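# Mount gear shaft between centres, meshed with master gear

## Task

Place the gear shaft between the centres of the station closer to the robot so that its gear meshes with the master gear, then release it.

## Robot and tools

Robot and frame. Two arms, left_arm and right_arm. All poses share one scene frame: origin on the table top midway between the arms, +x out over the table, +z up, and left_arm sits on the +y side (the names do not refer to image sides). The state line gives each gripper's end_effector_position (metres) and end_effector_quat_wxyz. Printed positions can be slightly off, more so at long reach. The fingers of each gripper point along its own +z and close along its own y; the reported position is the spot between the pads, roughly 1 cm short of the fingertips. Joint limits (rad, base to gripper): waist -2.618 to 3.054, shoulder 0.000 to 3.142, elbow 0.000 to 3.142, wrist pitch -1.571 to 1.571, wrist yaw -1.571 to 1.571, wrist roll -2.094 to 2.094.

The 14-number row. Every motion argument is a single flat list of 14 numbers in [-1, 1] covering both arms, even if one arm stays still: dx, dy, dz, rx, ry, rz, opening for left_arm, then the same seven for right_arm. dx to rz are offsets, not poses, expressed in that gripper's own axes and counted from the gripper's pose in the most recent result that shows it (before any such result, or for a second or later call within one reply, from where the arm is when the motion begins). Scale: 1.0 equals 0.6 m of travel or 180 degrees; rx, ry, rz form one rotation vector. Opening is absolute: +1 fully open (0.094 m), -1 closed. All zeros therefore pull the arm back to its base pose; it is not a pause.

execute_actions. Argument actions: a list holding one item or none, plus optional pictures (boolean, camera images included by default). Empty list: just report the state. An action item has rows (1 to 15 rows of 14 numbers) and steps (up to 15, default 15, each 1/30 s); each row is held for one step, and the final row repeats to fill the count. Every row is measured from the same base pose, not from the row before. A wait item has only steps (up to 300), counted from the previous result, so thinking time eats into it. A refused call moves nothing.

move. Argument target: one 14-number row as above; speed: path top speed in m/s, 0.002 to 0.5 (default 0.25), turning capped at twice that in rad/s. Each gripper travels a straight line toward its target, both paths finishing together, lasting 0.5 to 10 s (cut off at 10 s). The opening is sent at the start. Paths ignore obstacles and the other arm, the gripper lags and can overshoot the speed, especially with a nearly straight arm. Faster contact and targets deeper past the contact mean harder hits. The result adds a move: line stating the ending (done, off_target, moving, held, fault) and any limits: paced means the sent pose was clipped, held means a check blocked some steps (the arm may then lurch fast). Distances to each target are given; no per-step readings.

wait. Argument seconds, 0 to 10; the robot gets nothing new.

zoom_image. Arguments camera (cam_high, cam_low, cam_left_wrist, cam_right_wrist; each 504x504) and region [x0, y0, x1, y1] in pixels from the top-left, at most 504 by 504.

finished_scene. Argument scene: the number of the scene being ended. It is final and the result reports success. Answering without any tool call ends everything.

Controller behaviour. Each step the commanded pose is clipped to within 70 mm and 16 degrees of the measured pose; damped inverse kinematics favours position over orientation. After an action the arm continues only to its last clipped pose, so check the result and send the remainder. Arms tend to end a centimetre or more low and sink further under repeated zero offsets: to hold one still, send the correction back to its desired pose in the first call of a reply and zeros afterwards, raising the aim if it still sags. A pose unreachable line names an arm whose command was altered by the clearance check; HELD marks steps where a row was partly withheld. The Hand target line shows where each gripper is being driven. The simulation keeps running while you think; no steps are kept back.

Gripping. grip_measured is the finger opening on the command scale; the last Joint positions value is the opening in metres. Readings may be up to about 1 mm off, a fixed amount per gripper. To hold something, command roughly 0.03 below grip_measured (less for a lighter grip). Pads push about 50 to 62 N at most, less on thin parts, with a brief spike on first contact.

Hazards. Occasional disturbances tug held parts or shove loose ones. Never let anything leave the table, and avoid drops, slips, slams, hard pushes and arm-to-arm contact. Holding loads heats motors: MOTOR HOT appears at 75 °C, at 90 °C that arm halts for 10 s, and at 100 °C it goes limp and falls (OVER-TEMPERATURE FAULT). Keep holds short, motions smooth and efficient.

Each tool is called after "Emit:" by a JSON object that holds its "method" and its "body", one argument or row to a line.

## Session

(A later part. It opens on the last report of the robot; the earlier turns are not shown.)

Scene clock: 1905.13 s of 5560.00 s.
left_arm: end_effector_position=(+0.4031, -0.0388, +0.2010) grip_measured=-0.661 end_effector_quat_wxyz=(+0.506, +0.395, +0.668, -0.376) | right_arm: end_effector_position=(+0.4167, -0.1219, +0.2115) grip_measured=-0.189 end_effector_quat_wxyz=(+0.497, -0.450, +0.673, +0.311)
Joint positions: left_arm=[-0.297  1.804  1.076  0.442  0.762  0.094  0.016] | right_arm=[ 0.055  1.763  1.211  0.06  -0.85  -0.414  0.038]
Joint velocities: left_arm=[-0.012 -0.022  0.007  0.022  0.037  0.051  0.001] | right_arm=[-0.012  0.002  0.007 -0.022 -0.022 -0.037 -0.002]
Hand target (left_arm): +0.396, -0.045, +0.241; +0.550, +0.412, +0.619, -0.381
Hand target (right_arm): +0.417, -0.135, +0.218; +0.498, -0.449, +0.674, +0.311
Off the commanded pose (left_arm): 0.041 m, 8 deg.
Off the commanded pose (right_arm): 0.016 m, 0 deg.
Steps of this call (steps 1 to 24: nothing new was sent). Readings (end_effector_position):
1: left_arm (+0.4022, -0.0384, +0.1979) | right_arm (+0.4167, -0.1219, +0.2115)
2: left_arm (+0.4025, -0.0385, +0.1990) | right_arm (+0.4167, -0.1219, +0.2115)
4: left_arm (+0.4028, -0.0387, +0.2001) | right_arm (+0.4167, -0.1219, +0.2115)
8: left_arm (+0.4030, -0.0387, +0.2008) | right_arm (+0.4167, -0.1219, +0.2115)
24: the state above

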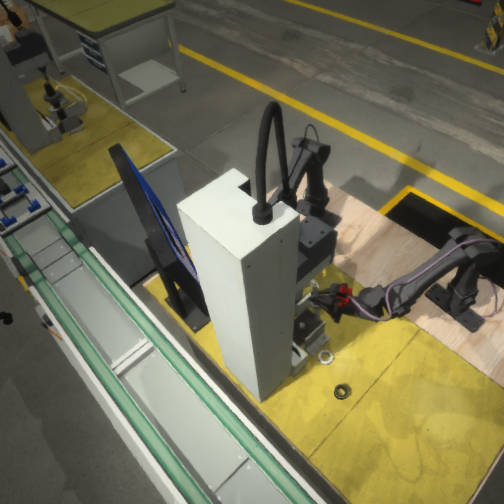

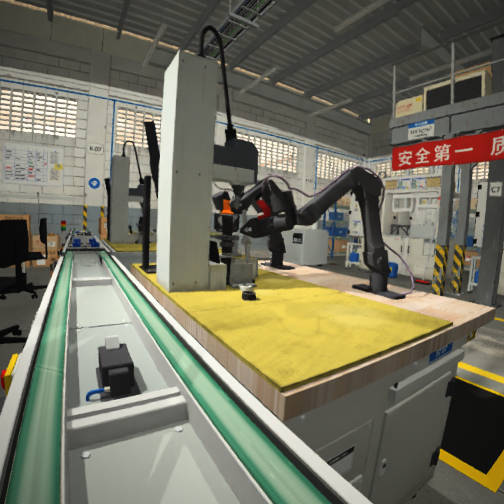

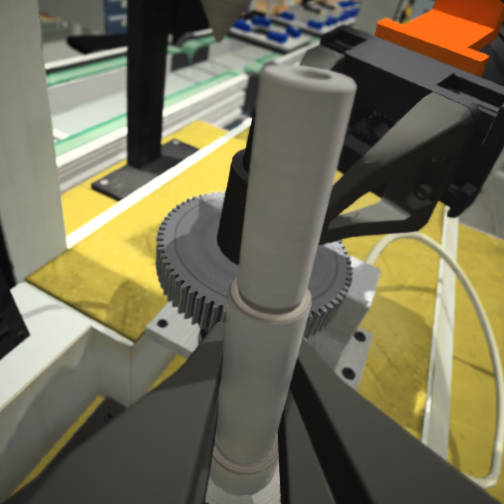

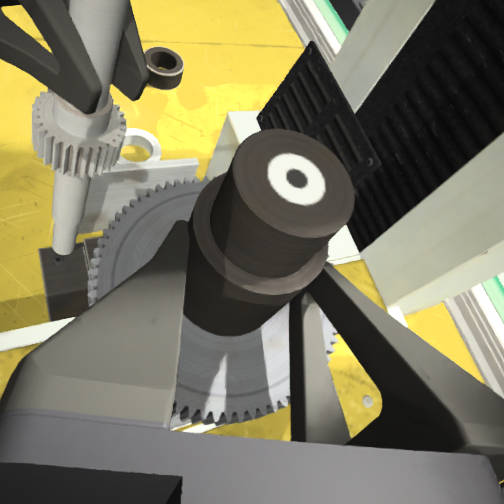

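Emit:
{"method": "execute_actions", "body": {
  "actions": [
    {"rows": [[-0.0666,-0.0221,-0.0087,0.0083,-0.0336,0.0303,-0.695,-0.0034,-0.01,-0.0237,0,0,0,-0.22],[-0.0689,-0.0227,-0.0083,0.008,-0.0353,0.0323,-0.695,-0.0034,-0.01,-0.0237,0,0,0,-0.22],[-0.0712,-0.0233,-0.008,0.0078,-0.037,0.0344,-0.695,-0.0034,-0.01,-0.0237,0,0,0,-0.22],[-0.0735,-0.0238,-0.0076,0.0075,-0.0387,0.0364,-0.695,-0.0034,-0.01,-0.0237,0,0,0,-0.22],[-0.0758,-0.0244,-0.0073,0.0073,-0.0404,0.0384,-0.695,-0.0034,-0.01,-0.0237,0,0,0,-0.22],[-0.0781,-0.025,-0.0069,0.007,-0.0421,0.0404,-0.695,-0.0034,-0.01,-0.0237,0,0,0,-0.22],[-0.0804,-0.0256,-0.0066,0.0068,-0.0438,0.0424,-0.695,-0.0034,-0.01,-0.0237,0,0,0,-0.22],[-0.0826,-0.0262,-0.0062,0.0065,-0.0456,0.0445,-0.695,-0.0034,-0.01,-0.0237,0,0,0,-0.22],[-0.0849,-0.0268,-0.0059,0.0063,-0.0473,0.0465,-0.695,-0.0034,-0.01,-0.0237,0,0,0,-0.22],[-0.0872,-0.0274,-0.0055,0.006,-0.049,0.0485,-0.695,-0.0034,-0.01,-0.0237,0,0,0,-0.22],[-0.0895,-0.028,-0.0052,0.0058,-0.0507,0.0505,-0.695,-0.0034,-0.01,-0.0237,0,0,0,-0.22],[-0.0918,-0.0285,-0.0048,0.0055,-0.0524,0.0525,-0.695,-0.0034,-0.01,-0.0237,0,0,0,-0.22],[-0.0941,-0.0291,-0.0045,0.0053,-0.0541,0.0546,-0.695,-0.0034,-0.01,-0.0237,0,0,0,-0.22],[-0.0964,-0.0297,-0.0041,0.005,-0.0558,0.0566,-0.695,-0.0034,-0.01,-0.0237,0,0,0,-0.22],[-0.0987,-0.0303,-0.0038,0.0048,-0.0575,0.0586,-0.695,-0.0034,-0.01,-0.0237,0,0,0,-0.22]], "steps": 15}
  ],
  "pictures": false
}}

Emit:
{"method": "wait", "body": {
  "seconds": 0.8
}}

Scene clock: 1930.33 s of 5560.00 s.
left_arm: end_effector_position=(+0.3981, -0.0453, +0.2061) grip_measured=-0.661 end_effector_quat_wxyz=(+0.524, +0.404, +0.648, -0.377) | right_arm: end_effector_position=(+0.4167, -0.1219, +0.2115) grip_measured=-0.189 end_effector_quat_wxyz=(+0.497, -0.451, +0.673, +0.311)
Joint positions: left_arm=[-0.313  1.804  1.053  0.517  0.762  0.097  0.016] | right_arm=[ 0.055  1.763  1.211  0.06  -0.85  -0.414  0.038]
Joint velocities: left_arm=[-0.042 -0.017  0.002  0.242 -0.081 -0.007 -0.001] | right_arm=[-0.012  0.002  0.007  0.037 -0.037  0.066 -0.001]
Hand target (left_arm): +0.392, -0.051, +0.260; +0.590, +0.424, +0.580, -0.368
Hand target (right_arm): +0.417, -0.136, +0.218; +0.498, -0.450, +0.673, +0.311
Off the commanded pose (left_arm): 0.055 m, 12 deg.
Off the commanded pose (right_arm): 0.016 m, 0 deg.
Steps of this call (steps 1 to 90: nothing new was sent; then 21.70 s passed at rest; steps 91 to 105: all 15 steps of this action). Readings (end_effector_position):
91: left_arm (+0.4029, -0.0387, +0.2006) | right_arm (+0.4167, -0.1219, +0.2115)
92: left_arm (+0.4027, -0.0386, +0.2003) | right_arm (+0.4167, -0.1219, +0.2115)
94: left_arm (+0.4021, -0.0383, +0.1991) | right_arm (+0.4167, -0.1219, +0.2115)
98: left_arm (+0.4006, -0.0390, +0.1982) | right_arm (+0.4167, -0.1219, +0.2115)
105: the state above

Scene clock: 1931.13 s of 5560.00 s.
left_arm: end_effector_position=(+0.3984, -0.0472, +0.2124) grip_measured=-0.661 end_effector_quat_wxyz=(+0.536, +0.409, +0.637, -0.375) | right_arm: end_effector_position=(+0.4167, -0.1219, +0.2115) grip_measured=-0.189 end_effector_quat_wxyz=(+0.497, -0.451, +0.673, +0.311)
Joint positions: left_arm=[-0.316  1.804  1.053  0.55   0.762  0.1    0.016] | right_arm=[ 0.055  1.763  1.211  0.06  -0.85  -0.414  0.038]
Joint velocities: left_arm=[ 0.012 -0.007  0.007  0.037  0.037  0.022  0.   ] | right_arm=[-0.017  0.022 -0.007 -0.037 -0.007 -0.139 -0.001]
Hand target (left_arm): +0.392, -0.051, +0.260; +0.590, +0.424, +0.580, -0.368
Hand target (right_arm): +0.417, -0.136, +0.218; +0.498, -0.450, +0.673, +0.311
Off the commanded pose (left_arm): 0.049 m, 10 deg.
Off the commanded pose (right_arm): 0.016 m, 0 deg.
Steps of this call (steps 1 to 24: nothing new was sent). Readings (end_effector_position):
1: left_arm (+0.3981, -0.0459, +0.2075) | right_arm (+0.4167, -0.1219, +0.2115)
2: left_arm (+0.3980, -0.0465, +0.2087) | right_arm (+0.4167, -0.1219, +0.2115)
4: left_arm (+0.3980, -0.0471, +0.2105) | right_arm (+0.4167, -0.1219, +0.2115)
8: left_arm (+0.3983, -0.0472, +0.2119) | right_arm (+0.4167, -0.1219, +0.2115)
24: the state above

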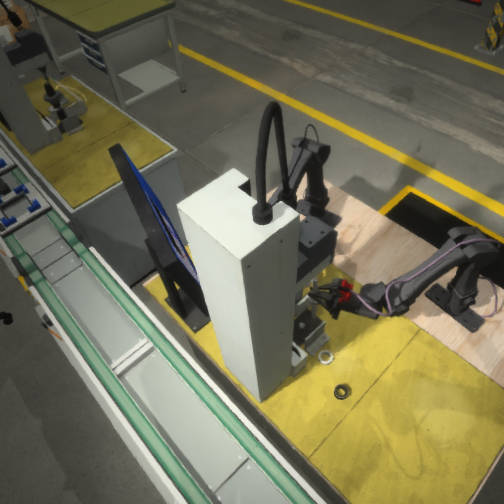

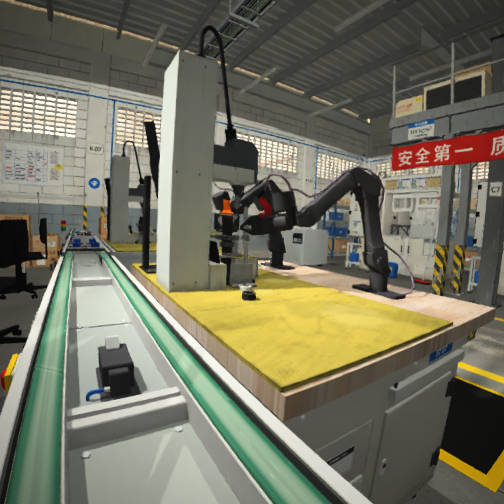

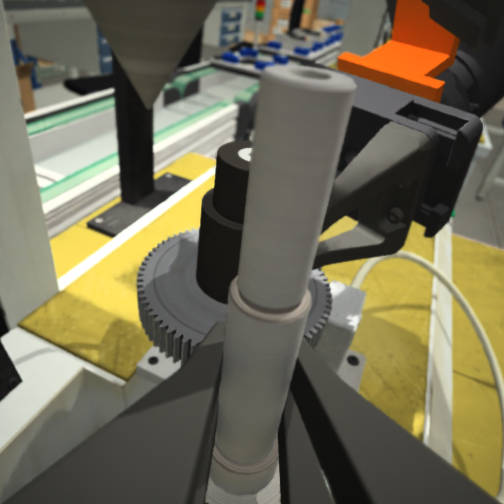

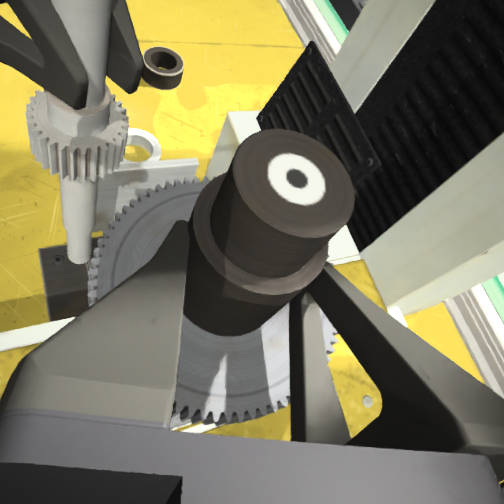

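Emit:
{"method": "execute_actions", "body": {
  "actions": [
    {"rows": [[-0.0821,-0.0097,-0.004,0.0006,-0.039,0.0399,-0.695,-0.0034,-0.01,-0.0237,0,0,0,-0.22],[-0.0833,-0.0091,-0.0033,0.0004,-0.0402,0.0417,-0.695,-0.0034,-0.01,-0.0237,0,0,0,-0.22],[-0.0844,-0.0085,-0.0026,0.0002,-0.0414,0.0435,-0.695,-0.0034,-0.01,-0.0237,0,0,0,-0.22],[-0.0855,-0.0079,-0.0018,-0.0001,-0.0427,0.0452,-0.695,-0.0034,-0.01,-0.0237,0,0,0,-0.22],[-0.0867,-0.0073,-0.0011,-0.0003,-0.0439,0.047,-0.695,-0.0034,-0.01,-0.0237,0,0,0,-0.22],[-0.0878,-0.0067,-0.0004,-0.0005,-0.0451,0.0488,-0.695,-0.0034,-0.01,-0.0237,0,0,0,-0.22],[-0.0889,-0.0061,0.0003,-0.0007,-0.0463,0.0506,-0.695,-0.0034,-0.01,-0.0237,0,0,0,-0.22],[-0.0901,-0.0055,0.001,-0.0009,-0.0475,0.0524,-0.695,-0.0034,-0.01,-0.0237,0,0,0,-0.22],[-0.0912,-0.0049,0.0017,-0.0011,-0.0487,0.0542,-0.695,-0.0034,-0.01,-0.0237,0,0,0,-0.22],[-0.0923,-0.0043,0.0024,-0.0013,-0.0499,0.056,-0.695,-0.0034,-0.01,-0.0237,0,0,0,-0.22],[-0.0935,-0.0037,0.0031,-0.0015,-0.0511,0.0578,-0.695,-0.0034,-0.01,-0.0237,0,0,0,-0.22],[-0.0946,-0.0031,0.0039,-0.0018,-0.0524,0.0595,-0.695,-0.0034,-0.01,-0.0237,0,0,0,-0.22],[-0.0957,-0.0025,0.0046,-0.002,-0.0536,0.0613,-0.695,-0.0034,-0.01,-0.0237,0,0,0,-0.22],[-0.0969,-0.0019,0.0053,-0.0022,-0.0548,0.0631,-0.695,-0.0034,-0.01,-0.0237,0,0,0,-0.22],[-0.098,-0.0013,0.006,-0.0024,-0.056,0.0649,-0.695,-0.0034,-0.01,-0.0237,0,0,0,-0.22]], "steps": 15}
  ],
  "pictures": false
}}

Emit:
{"method": "wait", "body": {
  "seconds": 0.8
}}

Scene clock: 1956.73 s of 5560.00 s.
left_arm: end_effector_position=(+0.4007, -0.0480, +0.2254) grip_measured=-0.661 end_effector_quat_wxyz=(+0.565, +0.420, +0.610, -0.364) | right_arm: end_effector_position=(+0.4167, -0.1219, +0.2115) grip_measured=-0.189 end_effector_quat_wxyz=(+0.497, -0.451, +0.673, +0.311)
Joint positions: left_arm=[-0.316  1.804  1.053  0.617  0.761  0.123  0.016] | right_arm=[ 0.055  1.763  1.211  0.06  -0.85  -0.414  0.038]
Joint velocities: left_arm=[ 0.002 -0.002  0.002  0.154 -0.037  0.037  0.001] | right_arm=[-0.022 -0.002  0.002  0.007  0.022  0.007 -0.001]
Hand target (left_arm): +0.400, -0.056, +0.270; +0.624, +0.436, +0.546, -0.351
Hand target (right_arm): +0.417, -0.136, +0.218; +0.498, -0.450, +0.673, +0.311
Off the commanded pose (left_arm): 0.046 m, 11 deg.
Off the commanded pose (right_arm): 0.016 m, 0 deg.
Steps of this call (steps 1 to 90: nothing new was sent; then 22.10 s passed at rest; steps 91 to 105: all 15 steps of this action). Readings (end_effector_position):
91: left_arm (+0.3985, -0.0472, +0.2126) | right_arm (+0.4167, -0.1219, +0.2115)
92: left_arm (+0.3985, -0.0472, +0.2128) | right_arm (+0.4167, -0.1219, +0.2115)
94: left_arm (+0.3988, -0.0473, +0.2139) | right_arm (+0.4167, -0.1219, +0.2115)
98: left_arm (+0.3995, -0.0475, +0.2176) | right_arm (+0.4167, -0.1219, +0.2115)
105: the state above

Scene clock: 1957.53 s of 5560.00 s.
left_arm: end_effector_position=(+0.4012, -0.0483, +0.2303) grip_measured=-0.661 end_effector_quat_wxyz=(+0.575, +0.423, +0.600, -0.360) | right_arm: end_effector_position=(+0.4167, -0.1219, +0.2115) grip_measured=-0.189 end_effector_quat_wxyz=(+0.497, -0.451, +0.673, +0.311)
Joint positions: left_arm=[-0.316  1.804  1.053  0.641  0.761  0.131  0.016] | right_arm=[ 0.055  1.763  1.211  0.06  -0.85  -0.414  0.038]
Joint velocities: left_arm=[-0.012 -0.012 -0.002  0.007 -0.022 -0.007 -0.   ] | right_arm=[-0.002 -0.002  0.002  0.051 -0.066 -0.051 -0.   ]
Hand target (left_arm): +0.400, -0.056, +0.270; +0.624, +0.436, +0.546, -0.351
Hand target (right_arm): +0.417, -0.136, +0.218; +0.498, -0.450, +0.673, +0.311
Off the commanded pose (left_arm): 0.041 m, 9 deg.
Off the commanded pose (right_arm): 0.016 m, 0 deg.
Steps of this call (steps 1 to 24: nothing new was sent). Readings (end_effector_position):
1: left_arm (+0.4008, -0.0481, +0.2265) | right_arm (+0.4167, -0.1219, +0.2115)
2: left_arm (+0.4009, -0.0481, +0.2275) | right_arm (+0.4167, -0.1219, +0.2115)
4: left_arm (+0.4011, -0.0482, +0.2288) | right_arm (+0.4167, -0.1219, +0.2115)
8: left_arm (+0.4012, -0.0482, +0.2299) | right_arm (+0.4167, -0.1219, +0.2115)
24: the state above

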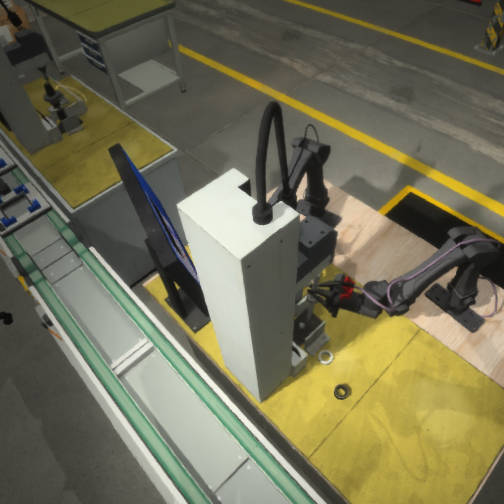

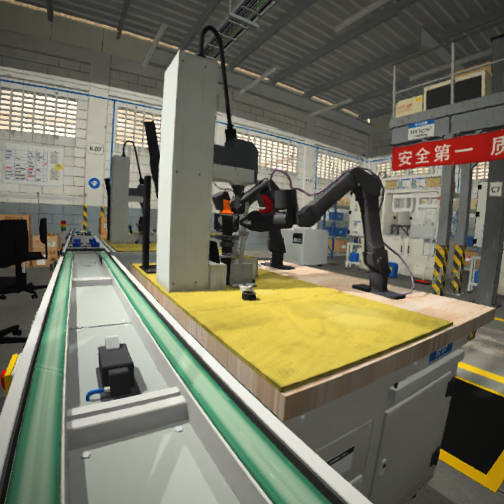

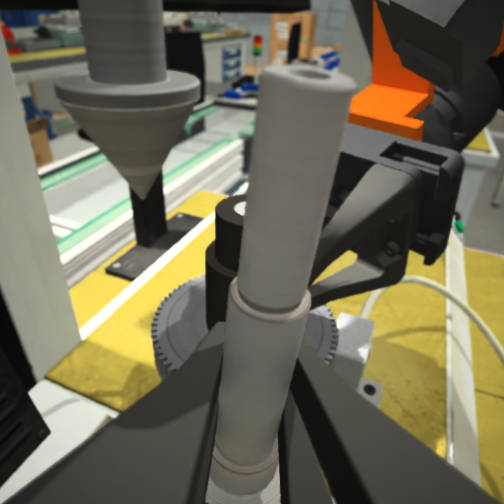

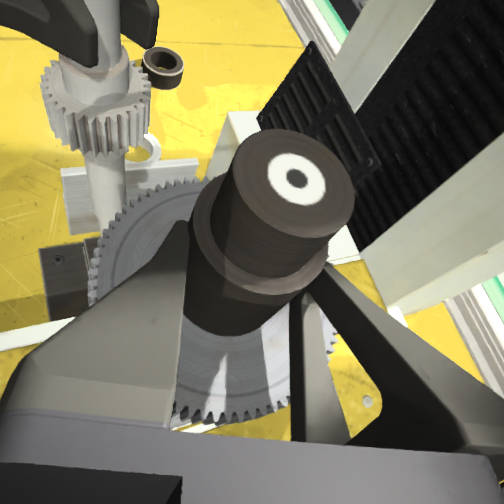

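Emit:
{"method": "execute_actions", "body": {
  "actions": [
    {"rows": [[-0.0664,0.0034,0.0124,-0.0006,-0.0351,0.0358,-0.695,-0.0034,-0.01,-0.0237,0,0,0,-0.22],[-0.0655,0.0044,0.0134,-0.0007,-0.0356,0.0367,-0.695,-0.0034,-0.01,-0.0237,0,0,0,-0.22],[-0.0647,0.0055,0.0144,-0.0008,-0.036,0.0375,-0.695,-0.0034,-0.01,-0.0237,0,0,0,-0.22],[-0.0639,0.0065,0.0153,-0.0009,-0.0365,0.0384,-0.695,-0.0034,-0.01,-0.0237,0,0,0,-0.22],[-0.063,0.0075,0.0163,-0.001,-0.0369,0.0392,-0.695,-0.0034,-0.01,-0.0237,0,0,0,-0.22],[-0.0622,0.0085,0.0173,-0.0011,-0.0373,0.0401,-0.695,-0.0034,-0.01,-0.0237,0,0,0,-0.22],[-0.0614,0.0095,0.0183,-0.0012,-0.0378,0.0409,-0.695,-0.0034,-0.01,-0.0237,0,0,0,-0.22],[-0.0605,0.0106,0.0193,-0.0012,-0.0382,0.0418,-0.695,-0.0034,-0.01,-0.0237,0,0,0,-0.22],[-0.0597,0.0116,0.0203,-0.0013,-0.0387,0.0426,-0.695,-0.0034,-0.01,-0.0237,0,0,0,-0.22],[-0.0589,0.0126,0.0213,-0.0014,-0.0391,0.0435,-0.695,-0.0034,-0.01,-0.0237,0,0,0,-0.22],[-0.058,0.0136,0.0223,-0.0015,-0.0395,0.0443,-0.695,-0.0034,-0.01,-0.0237,0,0,0,-0.22],[-0.0572,0.0146,0.0232,-0.0016,-0.04,0.0452,-0.695,-0.0034,-0.01,-0.0237,0,0,0,-0.22],[-0.0564,0.0157,0.0242,-0.0017,-0.0404,0.046,-0.695,-0.0034,-0.01,-0.0237,0,0,0,-0.22],[-0.0555,0.0167,0.0252,-0.0018,-0.0409,0.0469,-0.695,-0.0034,-0.01,-0.0237,0,0,0,-0.22],[-0.0547,0.0177,0.0262,-0.0019,-0.0413,0.0477,-0.695,-0.0034,-0.01,-0.0237,0,0,0,-0.22]], "steps": 15}
  ],
  "pictures": false
}}

Emit:
{"method": "wait", "body": {
  "seconds": 0.8
}}

Emit:
{"method": "zoom_image", "body": {
  "camera": "cam_high",
  "region": [287, 300, 317, 335]
}}

Scene clock: 1982.57 s of 5560.00 s.
left_arm: end_effector_position=(+0.4096, -0.0519, +0.2107) grip_measured=-0.661 end_effector_quat_wxyz=(+0.573, +0.428, +0.602, -0.356) | right_arm: end_effector_position=(+0.4167, -0.1219, +0.2115) grip_measured=-0.189 end_effector_quat_wxyz=(+0.497, -0.451, +0.673, +0.311)
Joint positions: left_arm=[-0.316  1.87   1.062  0.684  0.76   0.148  0.016] | right_arm=[ 0.055  1.763  1.211  0.06  -0.85  -0.414  0.038]
Joint velocities: left_arm=[-0.002  0.129  0.09   0.095  0.037  0.11  -0.   ] | right_arm=[-0.017  0.002  0.017 -0.051 -0.022 -0.051  0.001]
Hand target (left_arm): +0.411, -0.059, +0.262; +0.637, +0.442, +0.532, -0.340
Hand target (right_arm): +0.417, -0.136, +0.218; +0.498, -0.450, +0.673, +0.311
Off the commanded pose (left_arm): 0.053 m, 11 deg.
Off the commanded pose (right_arm): 0.016 m, 0 deg.
Steps of this call (steps 1 to 90: nothing new was sent; then 21.53 s passed at rest; steps 91 to 105: all 15 steps of this action). Readings (end_effector_position):
91: left_arm (+0.4014, -0.0483, +0.2300) | right_arm (+0.4167, -0.1219, +0.2115)
92: left_arm (+0.4017, -0.0485, +0.2297) | right_arm (+0.4167, -0.1219, +0.2115)
94: left_arm (+0.4026, -0.0489, +0.2275) | right_arm (+0.4167, -0.1219, +0.2115)
98: left_arm (+0.4050, -0.0499, +0.2193) | right_arm (+0.4167, -0.1219, +0.2115)
105: the state above

Scene clock: 1983.37 s of 5560.00 s.
left_arm: end_effector_position=(+0.4118, -0.0528, +0.2152) grip_measured=-0.661 end_effector_quat_wxyz=(+0.583, +0.431, +0.592, -0.352) | right_arm: end_effector_position=(+0.4167, -0.1219, +0.2115) grip_measured=-0.189 end_effector_quat_wxyz=(+0.497, -0.451, +0.673, +0.311)
Joint positions: left_arm=[-0.316  1.876  1.07   0.707  0.76   0.154  0.016] | right_arm=[ 0.055  1.763  1.211  0.06  -0.85  -0.414  0.038]
Joint velocities: left_arm=[ 0.007 -0.007 -0.002 -0.007 -0.051 -0.037 -0.001] | right_arm=[-0.002  0.007 -0.007 -0.051 -0.037 -0.095 -0.001]
Hand target (left_arm): +0.411, -0.059, +0.262; +0.637, +0.442, +0.532, -0.340
Hand target (right_arm): +0.417, -0.136, +0.218; +0.498, -0.450, +0.673, +0.311
Off the commanded pose (left_arm): 0.048 m, 10 deg.
Off the commanded pose (right_arm): 0.016 m, 0 deg.
Steps of this call (steps 1 to 24: nothing new was sent). Readings (end_effector_position):
1: left_arm (+0.4104, -0.0522, +0.2109) | right_arm (+0.4167, -0.1219, +0.2115)
2: left_arm (+0.4109, -0.0524, +0.2114) | right_arm (+0.4167, -0.1219, +0.2115)
4: left_arm (+0.4113, -0.0526, +0.2123) | right_arm (+0.4167, -0.1219, +0.2115)
8: left_arm (+0.4117, -0.0527, +0.2144) | right_arm (+0.4167, -0.1219, +0.2115)
24: the state above

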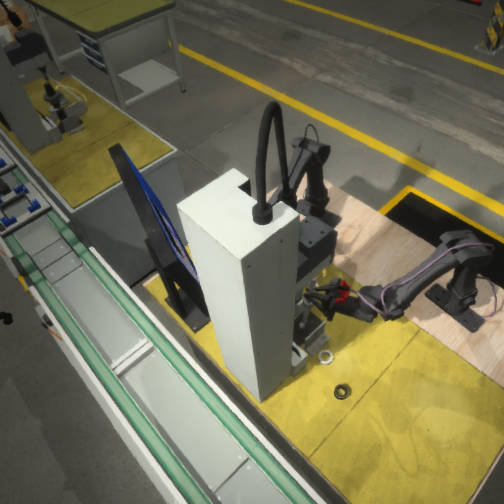

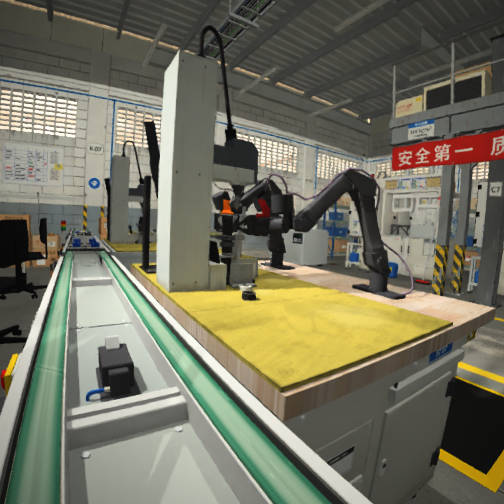

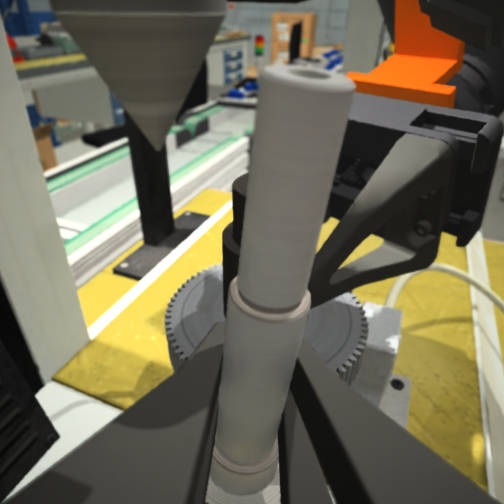

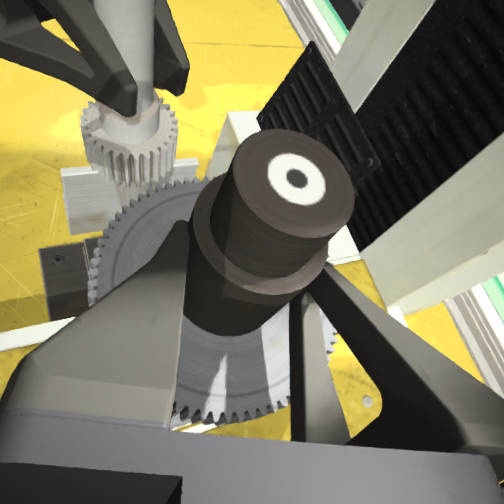

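Region (287, 300, 317, 335) of cam_high's 504x504 image, scaled by 14.400, with more detail than that image has; it fills the left 432 columns of this view, and the rest is white.

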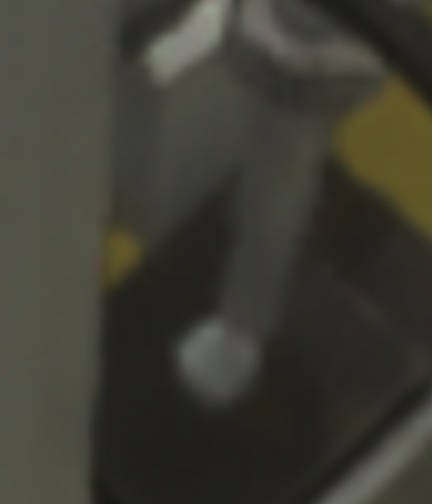

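Emit:
{"method": "execute_actions", "body": {
  "actions": [
    {"rows": [[-0.0805,0.0083,0.0112,-0.0027,-0.0402,0.0383,-0.695,-0.0034,-0.01,-0.0237,0,0,0,-0.22],[-0.0817,0.0084,0.0114,-0.0029,-0.0412,0.039,-0.695,-0.0034,-0.01,-0.0237,0,0,0,-0.22],[-0.083,0.0086,0.0116,-0.003,-0.0422,0.0398,-0.695,-0.0034,-0.01,-0.0237,0,0,0,-0.22],[-0.0843,0.0088,0.0118,-0.0032,-0.0432,0.0405,-0.695,-0.0034,-0.01,-0.0237,0,0,0,-0.22],[-0.0856,0.009,0.012,-0.0033,-0.0442,0.0413,-0.695,-0.0034,-0.01,-0.0237,0,0,0,-0.22],[-0.0868,0.0091,0.0122,-0.0034,-0.0451,0.042,-0.695,-0.0034,-0.01,-0.0237,0,0,0,-0.22],[-0.0881,0.0093,0.0124,-0.0036,-0.0461,0.0428,-0.695,-0.0034,-0.01,-0.0237,0,0,0,-0.22],[-0.0894,0.0095,0.0126,-0.0037,-0.0471,0.0435,-0.695,-0.0034,-0.01,-0.0237,0,0,0,-0.22],[-0.0906,0.0096,0.0128,-0.0039,-0.0481,0.0443,-0.695,-0.0034,-0.01,-0.0237,0,0,0,-0.22],[-0.0919,0.0098,0.013,-0.004,-0.0491,0.045,-0.695,-0.0034,-0.01,-0.0237,0,0,0,-0.22]], "steps": 15}
  ],
  "pictures": false
}}

Emit:
{"method": "wait", "body": {
  "seconds": 0.8
}}

Emit:
{"method": "zoom_image", "body": {
  "camera": "cam_high",
  "region": [287, 300, 317, 335]
}}

Scene clock: 2011.93 s of 5560.00 s.
left_arm: end_effector_position=(+0.4149, -0.0542, +0.2232) grip_measured=-0.661 end_effector_quat_wxyz=(+0.599, +0.433, +0.576, -0.348) | right_arm: end_effector_position=(+0.4167, -0.1219, +0.2115) grip_measured=-0.189 end_effector_quat_wxyz=(+0.497, -0.451, +0.673, +0.311)
Joint positions: left_arm=[-0.316  1.888  1.08   0.754  0.76   0.154  0.016] | right_arm=[ 0.055  1.763  1.211  0.06  -0.85  -0.414  0.038]
Joint velocities: left_arm=[ 0.007  0.022  0.027  0.066 -0.051  0.037  0.001] | right_arm=[ 0.022  0.007 -0.022  0.037 -0.007 -0.081 -0.001]
Hand target (left_arm): +0.413, -0.061, +0.269; +0.651, +0.440, +0.517, -0.340
Hand target (right_arm): +0.417, -0.136, +0.218; +0.498, -0.450, +0.673, +0.311
Off the commanded pose (left_arm): 0.048 m, 9 deg.
Off the commanded pose (right_arm): 0.016 m, 0 deg.
Steps of this call (steps 1 to 90: nothing new was sent; then 25.07 s passed at rest; steps 91 to 105: all 15 steps of this action). Readings (end_effector_position):
91: left_arm (+0.4118, -0.0528, +0.2154) | right_arm (+0.4167, -0.1219, +0.2115)
92: left_arm (+0.4118, -0.0528, +0.2157) | right_arm (+0.4167, -0.1219, +0.2115)
94: left_arm (+0.4119, -0.0529, +0.2168) | right_arm (+0.4167, -0.1219, +0.2115)
98: left_arm (+0.4122, -0.0530, +0.2199) | right_arm (+0.4167, -0.1219, +0.2115)
105: the state above

Scene clock: 2012.73 s of 5560.00 s.
left_arm: end_effector_position=(+0.4153, -0.0543, +0.2234) grip_measured=-0.661 end_effector_quat_wxyz=(+0.601, +0.432, +0.575, -0.348) | right_arm: end_effector_position=(+0.4167, -0.1219, +0.2115) grip_measured=-0.189 end_effector_quat_wxyz=(+0.497, -0.451, +0.673, +0.311)
Joint positions: left_arm=[-0.316  1.89   1.081  0.76   0.76   0.153  0.016] | right_arm=[ 0.055  1.763  1.211  0.06  -0.85  -0.414  0.038]
Joint velocities: left_arm=[ 0.017 -0.007 -0.002 -0.007 -0.051  0.022  0.   ] | right_arm=[-0.007  0.012 -0.022  0.007 -0.037 -0.007 -0.   ]
Hand target (left_arm): +0.413, -0.061, +0.269; +0.651, +0.440, +0.517, -0.340
Hand target (right_arm): +0.417, -0.136, +0.218; +0.498, -0.450, +0.673, +0.311
Off the commanded pose (left_arm): 0.047 m, 9 deg.
Off the commanded pose (right_arm): 0.016 m, 0 deg.
Steps of this call (steps 1 to 24: nothing new was sent). Readings (end_effector_position):
1: left_arm (+0.4151, -0.0542, +0.2234) | right_arm (+0.4167, -0.1219, +0.2115)
2: left_arm (+0.4152, -0.0543, +0.2233) | right_arm (+0.4167, -0.1219, +0.2115)
4: left_arm (+0.4152, -0.0543, +0.2232) | right_arm (+0.4167, -0.1219, +0.2115)
8: left_arm (+0.4153, -0.0543, +0.2232) | right_arm (+0.4167, -0.1219, +0.2115)
24: the state above

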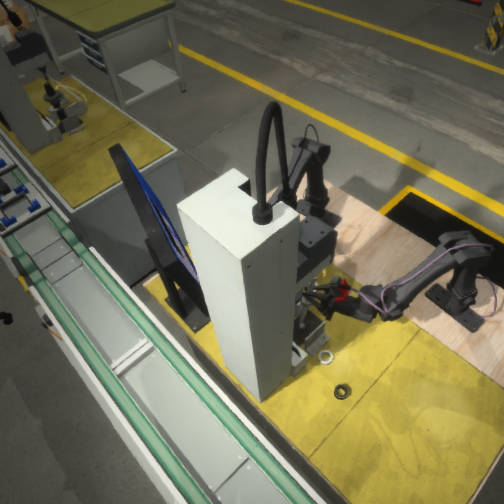

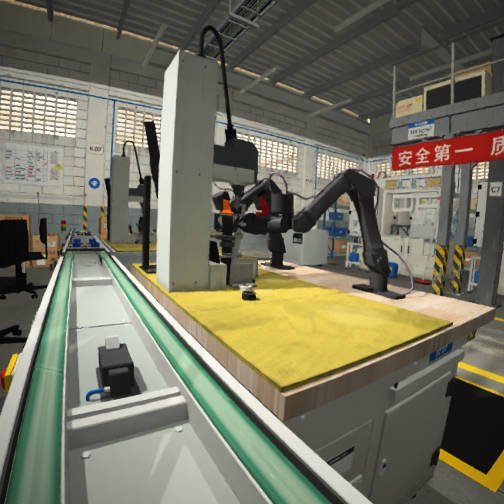

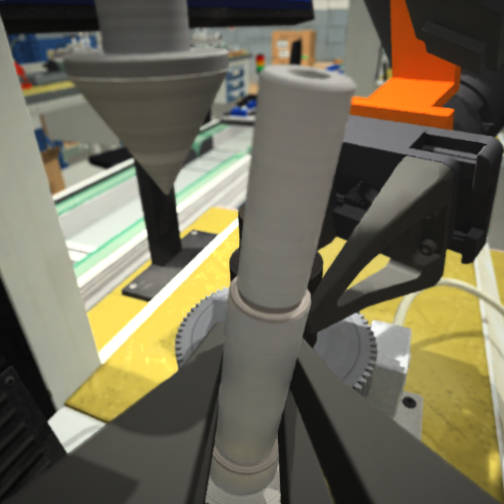

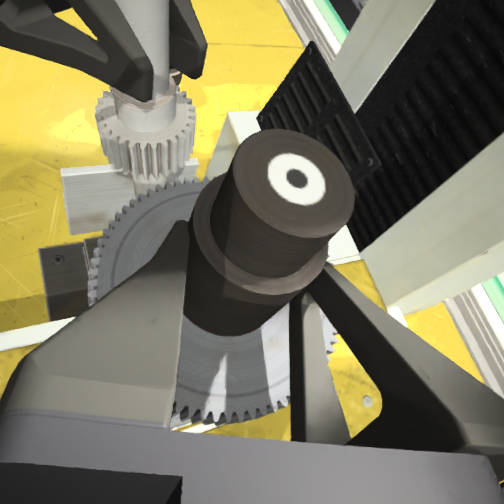

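Region (287, 300, 317, 335) of cam_high's 504x504 image, scaled by 14.400, with more detail than that image has; it fills the left 432 columns of this view, and the rest is white.

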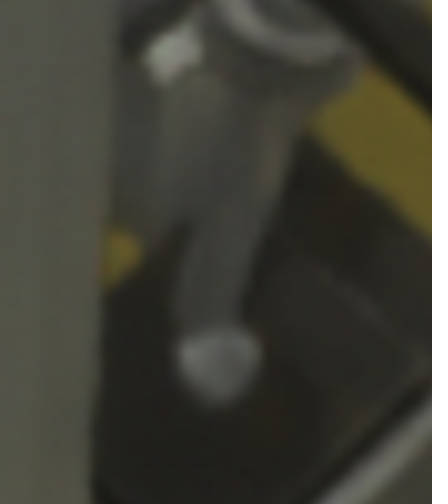

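Emit:
{"method": "execute_actions", "body": {
  "actions": [
    {"rows": [[-0.077,0.006,0.0126,-0.0015,-0.0369,0.0338,-0.695,-0.0034,-0.01,-0.0237,0,0,0,-0.22],[-0.0763,0.0054,0.0127,-0.0014,-0.0362,0.0334,-0.695,-0.0034,-0.01,-0.0237,0,0,0,-0.22],[-0.0756,0.0047,0.0128,-0.0013,-0.0356,0.0329,-0.695,-0.0034,-0.01,-0.0237,0,0,0,-0.22],[-0.0749,0.0041,0.0129,-0.0012,-0.035,0.0324,-0.695,-0.0034,-0.01,-0.0237,0,0,0,-0.22],[-0.0742,0.0034,0.013,-0.0011,-0.0343,0.0319,-0.695,-0.0034,-0.01,-0.0237,0,0,0,-0.22],[-0.0734,0.0028,0.013,-0.001,-0.0337,0.0314,-0.695,-0.0034,-0.01,-0.0237,0,0,0,-0.22],[-0.0727,0.0021,0.0131,-0.001,-0.0331,0.031,-0.695,-0.0034,-0.01,-0.0237,0,0,0,-0.22],[-0.072,0.0015,0.0132,-0.0009,-0.0324,0.0305,-0.695,-0.0034,-0.01,-0.0237,0,0,0,-0.22],[-0.0713,0.0008,0.0133,-0.0008,-0.0318,0.03,-0.695,-0.0034,-0.01,-0.0237,0,0,0,-0.22],[-0.0706,0.0002,0.0134,-0.0007,-0.0312,0.0295,-0.695,-0.0034,-0.01,-0.0237,0,0,0,-0.22],[-0.0699,-0.0005,0.0135,-0.0006,-0.0305,0.0291,-0.695,-0.0034,-0.01,-0.0237,0,0,0,-0.22],[-0.0692,-0.0011,0.0136,-0.0005,-0.0299,0.0286,-0.695,-0.0034,-0.01,-0.0237,0,0,0,-0.22]], "steps": 12}
  ],
  "pictures": false
}}

Emit:
{"method": "wait", "body": {
  "seconds": 0.8
}}

Emit:
{"method": "zoom_image", "body": {
  "camera": "cam_high",
  "region": [287, 300, 317, 335]
}}

Scene clock: 2060.60 s of 5560.00 s.
left_arm: end_effector_position=(+0.4127, -0.0580, +0.2225) grip_measured=-0.661 end_effector_quat_wxyz=(+0.598, +0.434, +0.575, -0.351) | right_arm: end_effector_position=(+0.4167, -0.1219, +0.2115) grip_measured=-0.189 end_effector_quat_wxyz=(+0.497, -0.451, +0.673, +0.311)
Joint positions: left_arm=[-0.325  1.89   1.081  0.755  0.758  0.153  0.016] | right_arm=[ 0.055  1.763  1.211  0.06  -0.85  -0.414  0.038]
Joint velocities: left_arm=[-0.037 -0.002 -0.002 -0.081 -0.007 -0.022 -0.   ] | right_arm=[ 0.002 -0.022 -0.017 -0.022  0.007 -0.051 -0.001]
Hand target (left_arm): +0.411, -0.064, +0.264; +0.642, +0.440, +0.527, -0.341
Hand target (right_arm): +0.417, -0.136, +0.218; +0.498, -0.450, +0.673, +0.311
Off the commanded pose (left_arm): 0.042 m, 8 deg.
Off the commanded pose (right_arm): 0.016 m, 0 deg.
Steps of this call (steps 1 to 90: nothing new was sent; then 44.47 s passed at rest; steps 91 to 102: all 12 steps of this action). Readings (end_effector_position):
91: left_arm (+0.4153, -0.0543, +0.2234) | right_arm (+0.4167, -0.1219, +0.2115)
92: left_arm (+0.4153, -0.0543, +0.2234) | right_arm (+0.4167, -0.1219, +0.2115)
94: left_arm (+0.4153, -0.0543, +0.2234) | right_arm (+0.4167, -0.1219, +0.2115)
98: left_arm (+0.4145, -0.0557, +0.2233) | right_arm (+0.4167, -0.1219, +0.2115)
102: the state above

Scene clock: 2061.40 s of 5560.00 s.
left_arm: end_effector_position=(+0.4124, -0.0587, +0.2207) grip_measured=-0.661 end_effector_quat_wxyz=(+0.595, +0.434, +0.579, -0.351) | right_arm: end_effector_position=(+0.4167, -0.1219, +0.2115) grip_measured=-0.189 end_effector_quat_wxyz=(+0.497, -0.451, +0.673, +0.311)
Joint positions: left_arm=[-0.328  1.89   1.081  0.746  0.755  0.153  0.016] | right_arm=[ 0.055  1.763  1.211  0.06  -0.85  -0.414  0.038]
Joint velocities: left_arm=[ 0.007  0.027  0.002 -0.037 -0.081 -0.037  0.   ] | right_arm=[-0.002  0.002 -0.002  0.007  0.037  0.007 -0.001]
Hand target (left_arm): +0.411, -0.064, +0.264; +0.642, +0.440, +0.527, -0.341
Hand target (right_arm): +0.417, -0.136, +0.218; +0.498, -0.450, +0.673, +0.311
Off the commanded pose (left_arm): 0.044 m, 8 deg.
Off the commanded pose (right_arm): 0.016 m, 0 deg.
Steps of this call (steps 1 to 24: nothing new was sent). Readings (end_effector_position):
1: left_arm (+0.4124, -0.0585, +0.2222) | right_arm (+0.4167, -0.1219, +0.2115)
2: left_arm (+0.4121, -0.0588, +0.2218) | right_arm (+0.4167, -0.1219, +0.2115)
4: left_arm (+0.4120, -0.0589, +0.2213) | right_arm (+0.4167, -0.1219, +0.2115)
8: left_arm (+0.4122, -0.0588, +0.2209) | right_arm (+0.4167, -0.1219, +0.2115)
24: the state above

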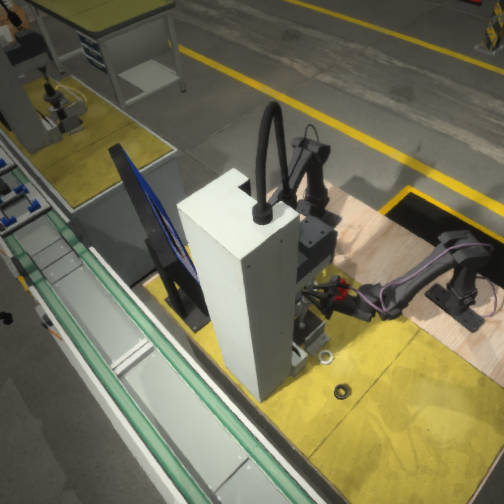

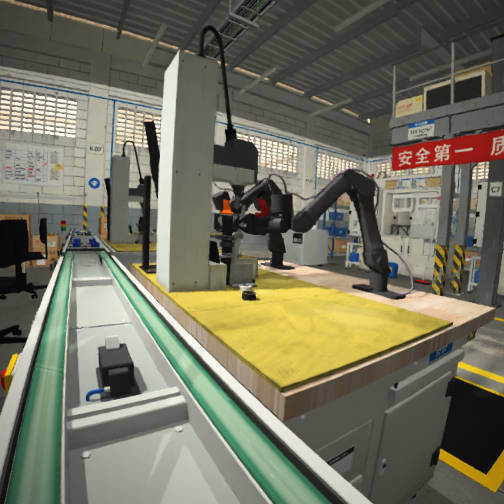

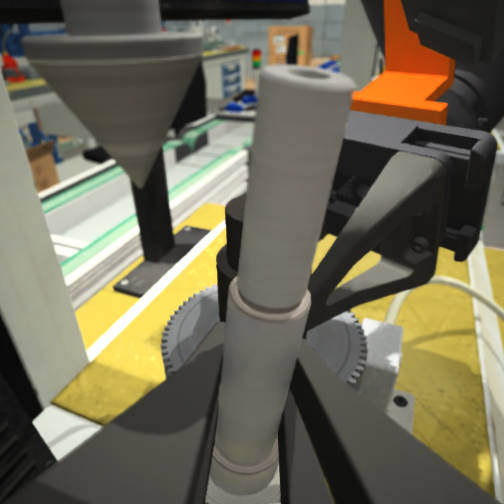

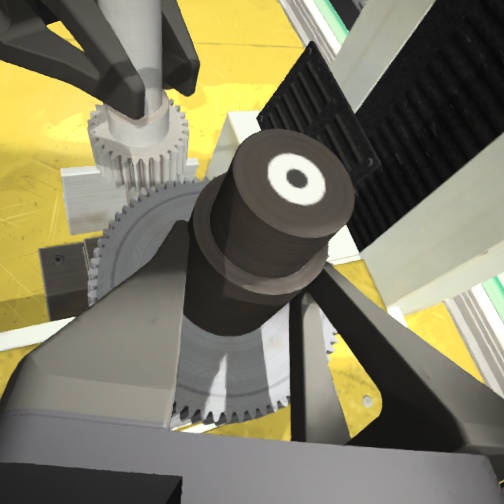

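Region (287, 300, 317, 335) of cam_high's 504x504 image, scaled by 14.400, with more detail than that image has; it fills the left 432 columns of this view, and the rest is white.

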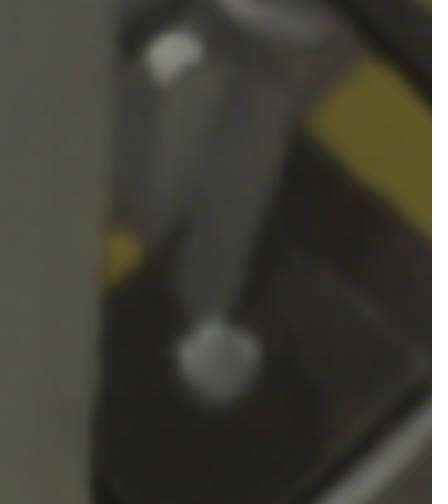

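Emit:
{"method": "execute_actions", "body": {
  "actions": [
    {"rows": [[-0.0721,0.0064,0.0074,-0.0029,-0.0325,0.0321,-0.695,-0.0034,-0.01,-0.0237,0,0,0,-0.22],[-0.0714,0.0067,0.0072,-0.0028,-0.0319,0.0325,-0.695,-0.0034,-0.01,-0.0237,0,0,0,-0.22],[-0.0706,0.0071,0.0069,-0.0028,-0.0312,0.0328,-0.695,-0.0034,-0.01,-0.0237,0,0,0,-0.22],[-0.0699,0.0074,0.0066,-0.0027,-0.0306,0.0331,-0.695,-0.0034,-0.01,-0.0237,0,0,0,-0.22],[-0.0692,0.0077,0.0064,-0.0027,-0.03,0.0335,-0.695,-0.0034,-0.01,-0.0237,0,0,0,-0.22],[-0.0685,0.008,0.0061,-0.0026,-0.0294,0.0338,-0.695,-0.0034,-0.01,-0.0237,0,0,0,-0.22],[-0.0678,0.0083,0.0058,-0.0026,-0.0288,0.0341,-0.695,-0.0034,-0.01,-0.0237,0,0,0,-0.22],[-0.067,0.0087,0.0055,-0.0025,-0.0281,0.0344,-0.695,-0.0034,-0.01,-0.0237,0,0,0,-0.22],[-0.0663,0.009,0.0053,-0.0025,-0.0275,0.0348,-0.695,-0.0034,-0.01,-0.0237,0,0,0,-0.22],[-0.0656,0.0093,0.005,-0.0024,-0.0269,0.0351,-0.695,-0.0034,-0.01,-0.0237,0,0,0,-0.22]], "steps": 10}
  ],
  "pictures": false
}}

Emit:
{"method": "wait", "body": {
  "seconds": 0.8
}}

Emit:
{"method": "zoom_image", "body": {
  "camera": "cam_high",
  "region": [287, 300, 317, 335]
}}

Scene clock: 2087.07 s of 5560.00 s.
left_arm: end_effector_position=(+0.4122, -0.0586, +0.2173) grip_measured=-0.661 end_effector_quat_wxyz=(+0.591, +0.437, +0.582, -0.349) | right_arm: end_effector_position=(+0.4167, -0.1219, +0.2115) grip_measured=-0.189 end_effector_quat_wxyz=(+0.497, -0.451, +0.673, +0.311)
Joint positions: left_arm=[-0.328  1.89   1.081  0.729  0.755  0.165  0.016] | right_arm=[ 0.055  1.763  1.211  0.06  -0.85  -0.414  0.038]
Joint velocities: left_arm=[ 0.002  0.002 -0.002 -0.095  0.037  0.051  0.001] | right_arm=[-0.022  0.012  0.012  0.022 -0.037  0.037  0.001]
Hand target (left_arm): +0.412, -0.062, +0.260; +0.638, +0.448, +0.530, -0.334
Hand target (right_arm): +0.417, -0.136, +0.218; +0.498, -0.450, +0.673, +0.311
Off the commanded pose (left_arm): 0.043 m, 8 deg.
Off the commanded pose (right_arm): 0.016 m, 0 deg.
Steps of this call (steps 1 to 90: nothing new was sent; then 22.33 s passed at rest; steps 91 to 100: all 10 steps of this action). Readings (end_effector_position):
91: left_arm (+0.4124, -0.0587, +0.2207) | right_arm (+0.4167, -0.1219, +0.2115)
92: left_arm (+0.4124, -0.0587, +0.2207) | right_arm (+0.4167, -0.1219, +0.2115)
94: left_arm (+0.4124, -0.0587, +0.2202) | right_arm (+0.4167, -0.1219, +0.2115)
98: left_arm (+0.4122, -0.0587, +0.2184) | right_arm (+0.4167, -0.1219, +0.2115)
100: the state above

Scene clock: 2087.87 s of 5560.00 s.
left_arm: end_effector_position=(+0.4120, -0.0585, +0.2149) grip_measured=-0.661 end_effector_quat_wxyz=(+0.588, +0.439, +0.584, -0.347) | right_arm: end_effector_position=(+0.4167, -0.1219, +0.2115) grip_measured=-0.189 end_effector_quat_wxyz=(+0.497, -0.451, +0.673, +0.311)
Joint positions: left_arm=[-0.328  1.89   1.081  0.717  0.755  0.175  0.016] | right_arm=[ 0.055  1.763  1.211  0.06  -0.85  -0.414  0.038]
Joint velocities: left_arm=[ 0.002 -0.012 -0.012 -0.037 -0.022  0.11  -0.   ] | right_arm=[ 0.012  0.002  0.007  0.037  0.051 -0.007 -0.001]
Hand target (left_arm): +0.412, -0.062, +0.260; +0.638, +0.447, +0.530, -0.334
Hand target (right_arm): +0.417, -0.136, +0.218; +0.498, -0.450, +0.673, +0.311
Off the commanded pose (left_arm): 0.046 m, 9 deg.
Off the commanded pose (right_arm): 0.016 m, 0 deg.
Steps of this call (steps 1 to 24: nothing new was sent). Readings (end_effector_position):
1: left_arm (+0.4121, -0.0586, +0.2168) | right_arm (+0.4167, -0.1219, +0.2115)
2: left_arm (+0.4121, -0.0586, +0.2163) | right_arm (+0.4167, -0.1219, +0.2115)
4: left_arm (+0.4120, -0.0586, +0.2156) | right_arm (+0.4167, -0.1219, +0.2115)
8: left_arm (+0.4120, -0.0585, +0.2151) | right_arm (+0.4167, -0.1219, +0.2115)
24: the state above

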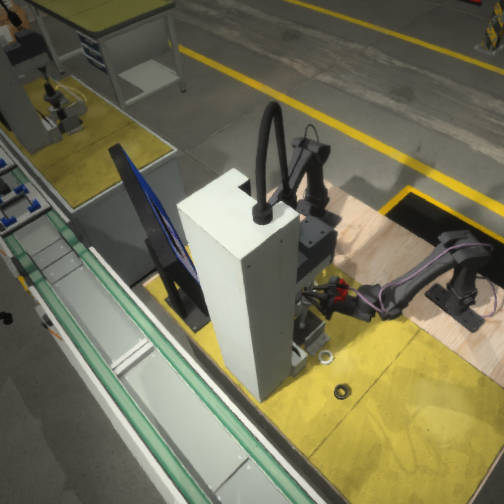

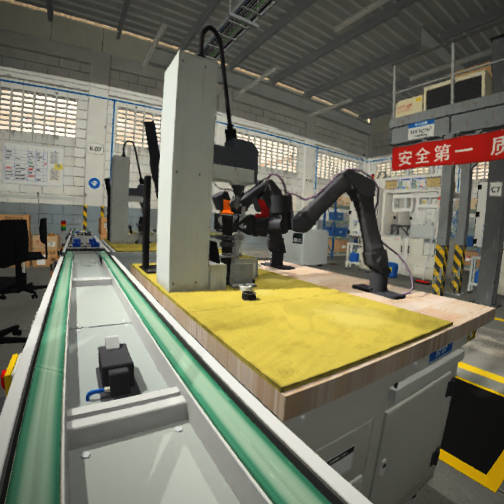

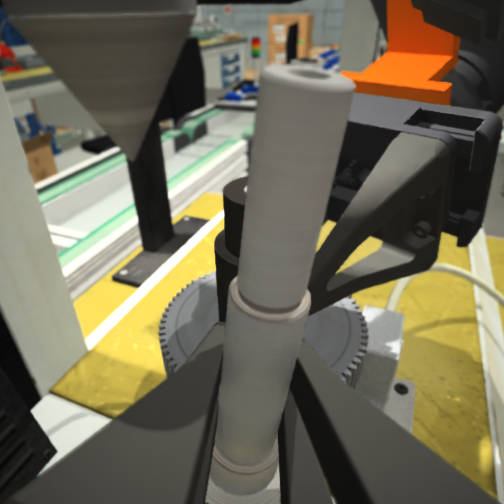

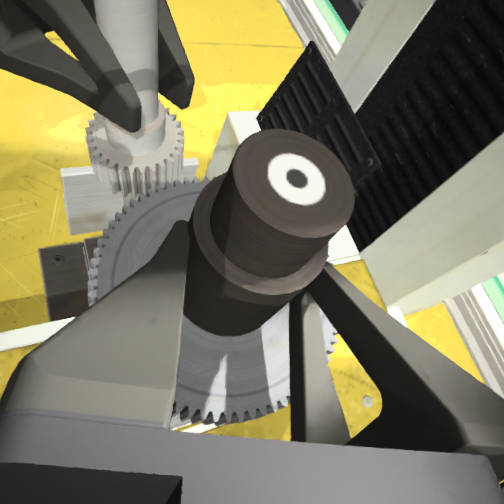

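Region (287, 300, 317, 335) of cam_high's 504x504 image, scaled by 14.400, with more detail than that image has; it fills the left 432 columns of this view, and the rest is white.

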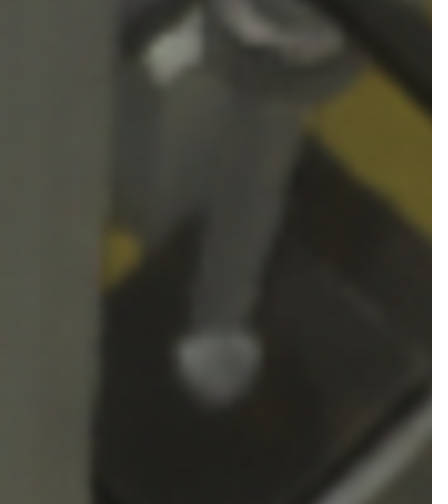

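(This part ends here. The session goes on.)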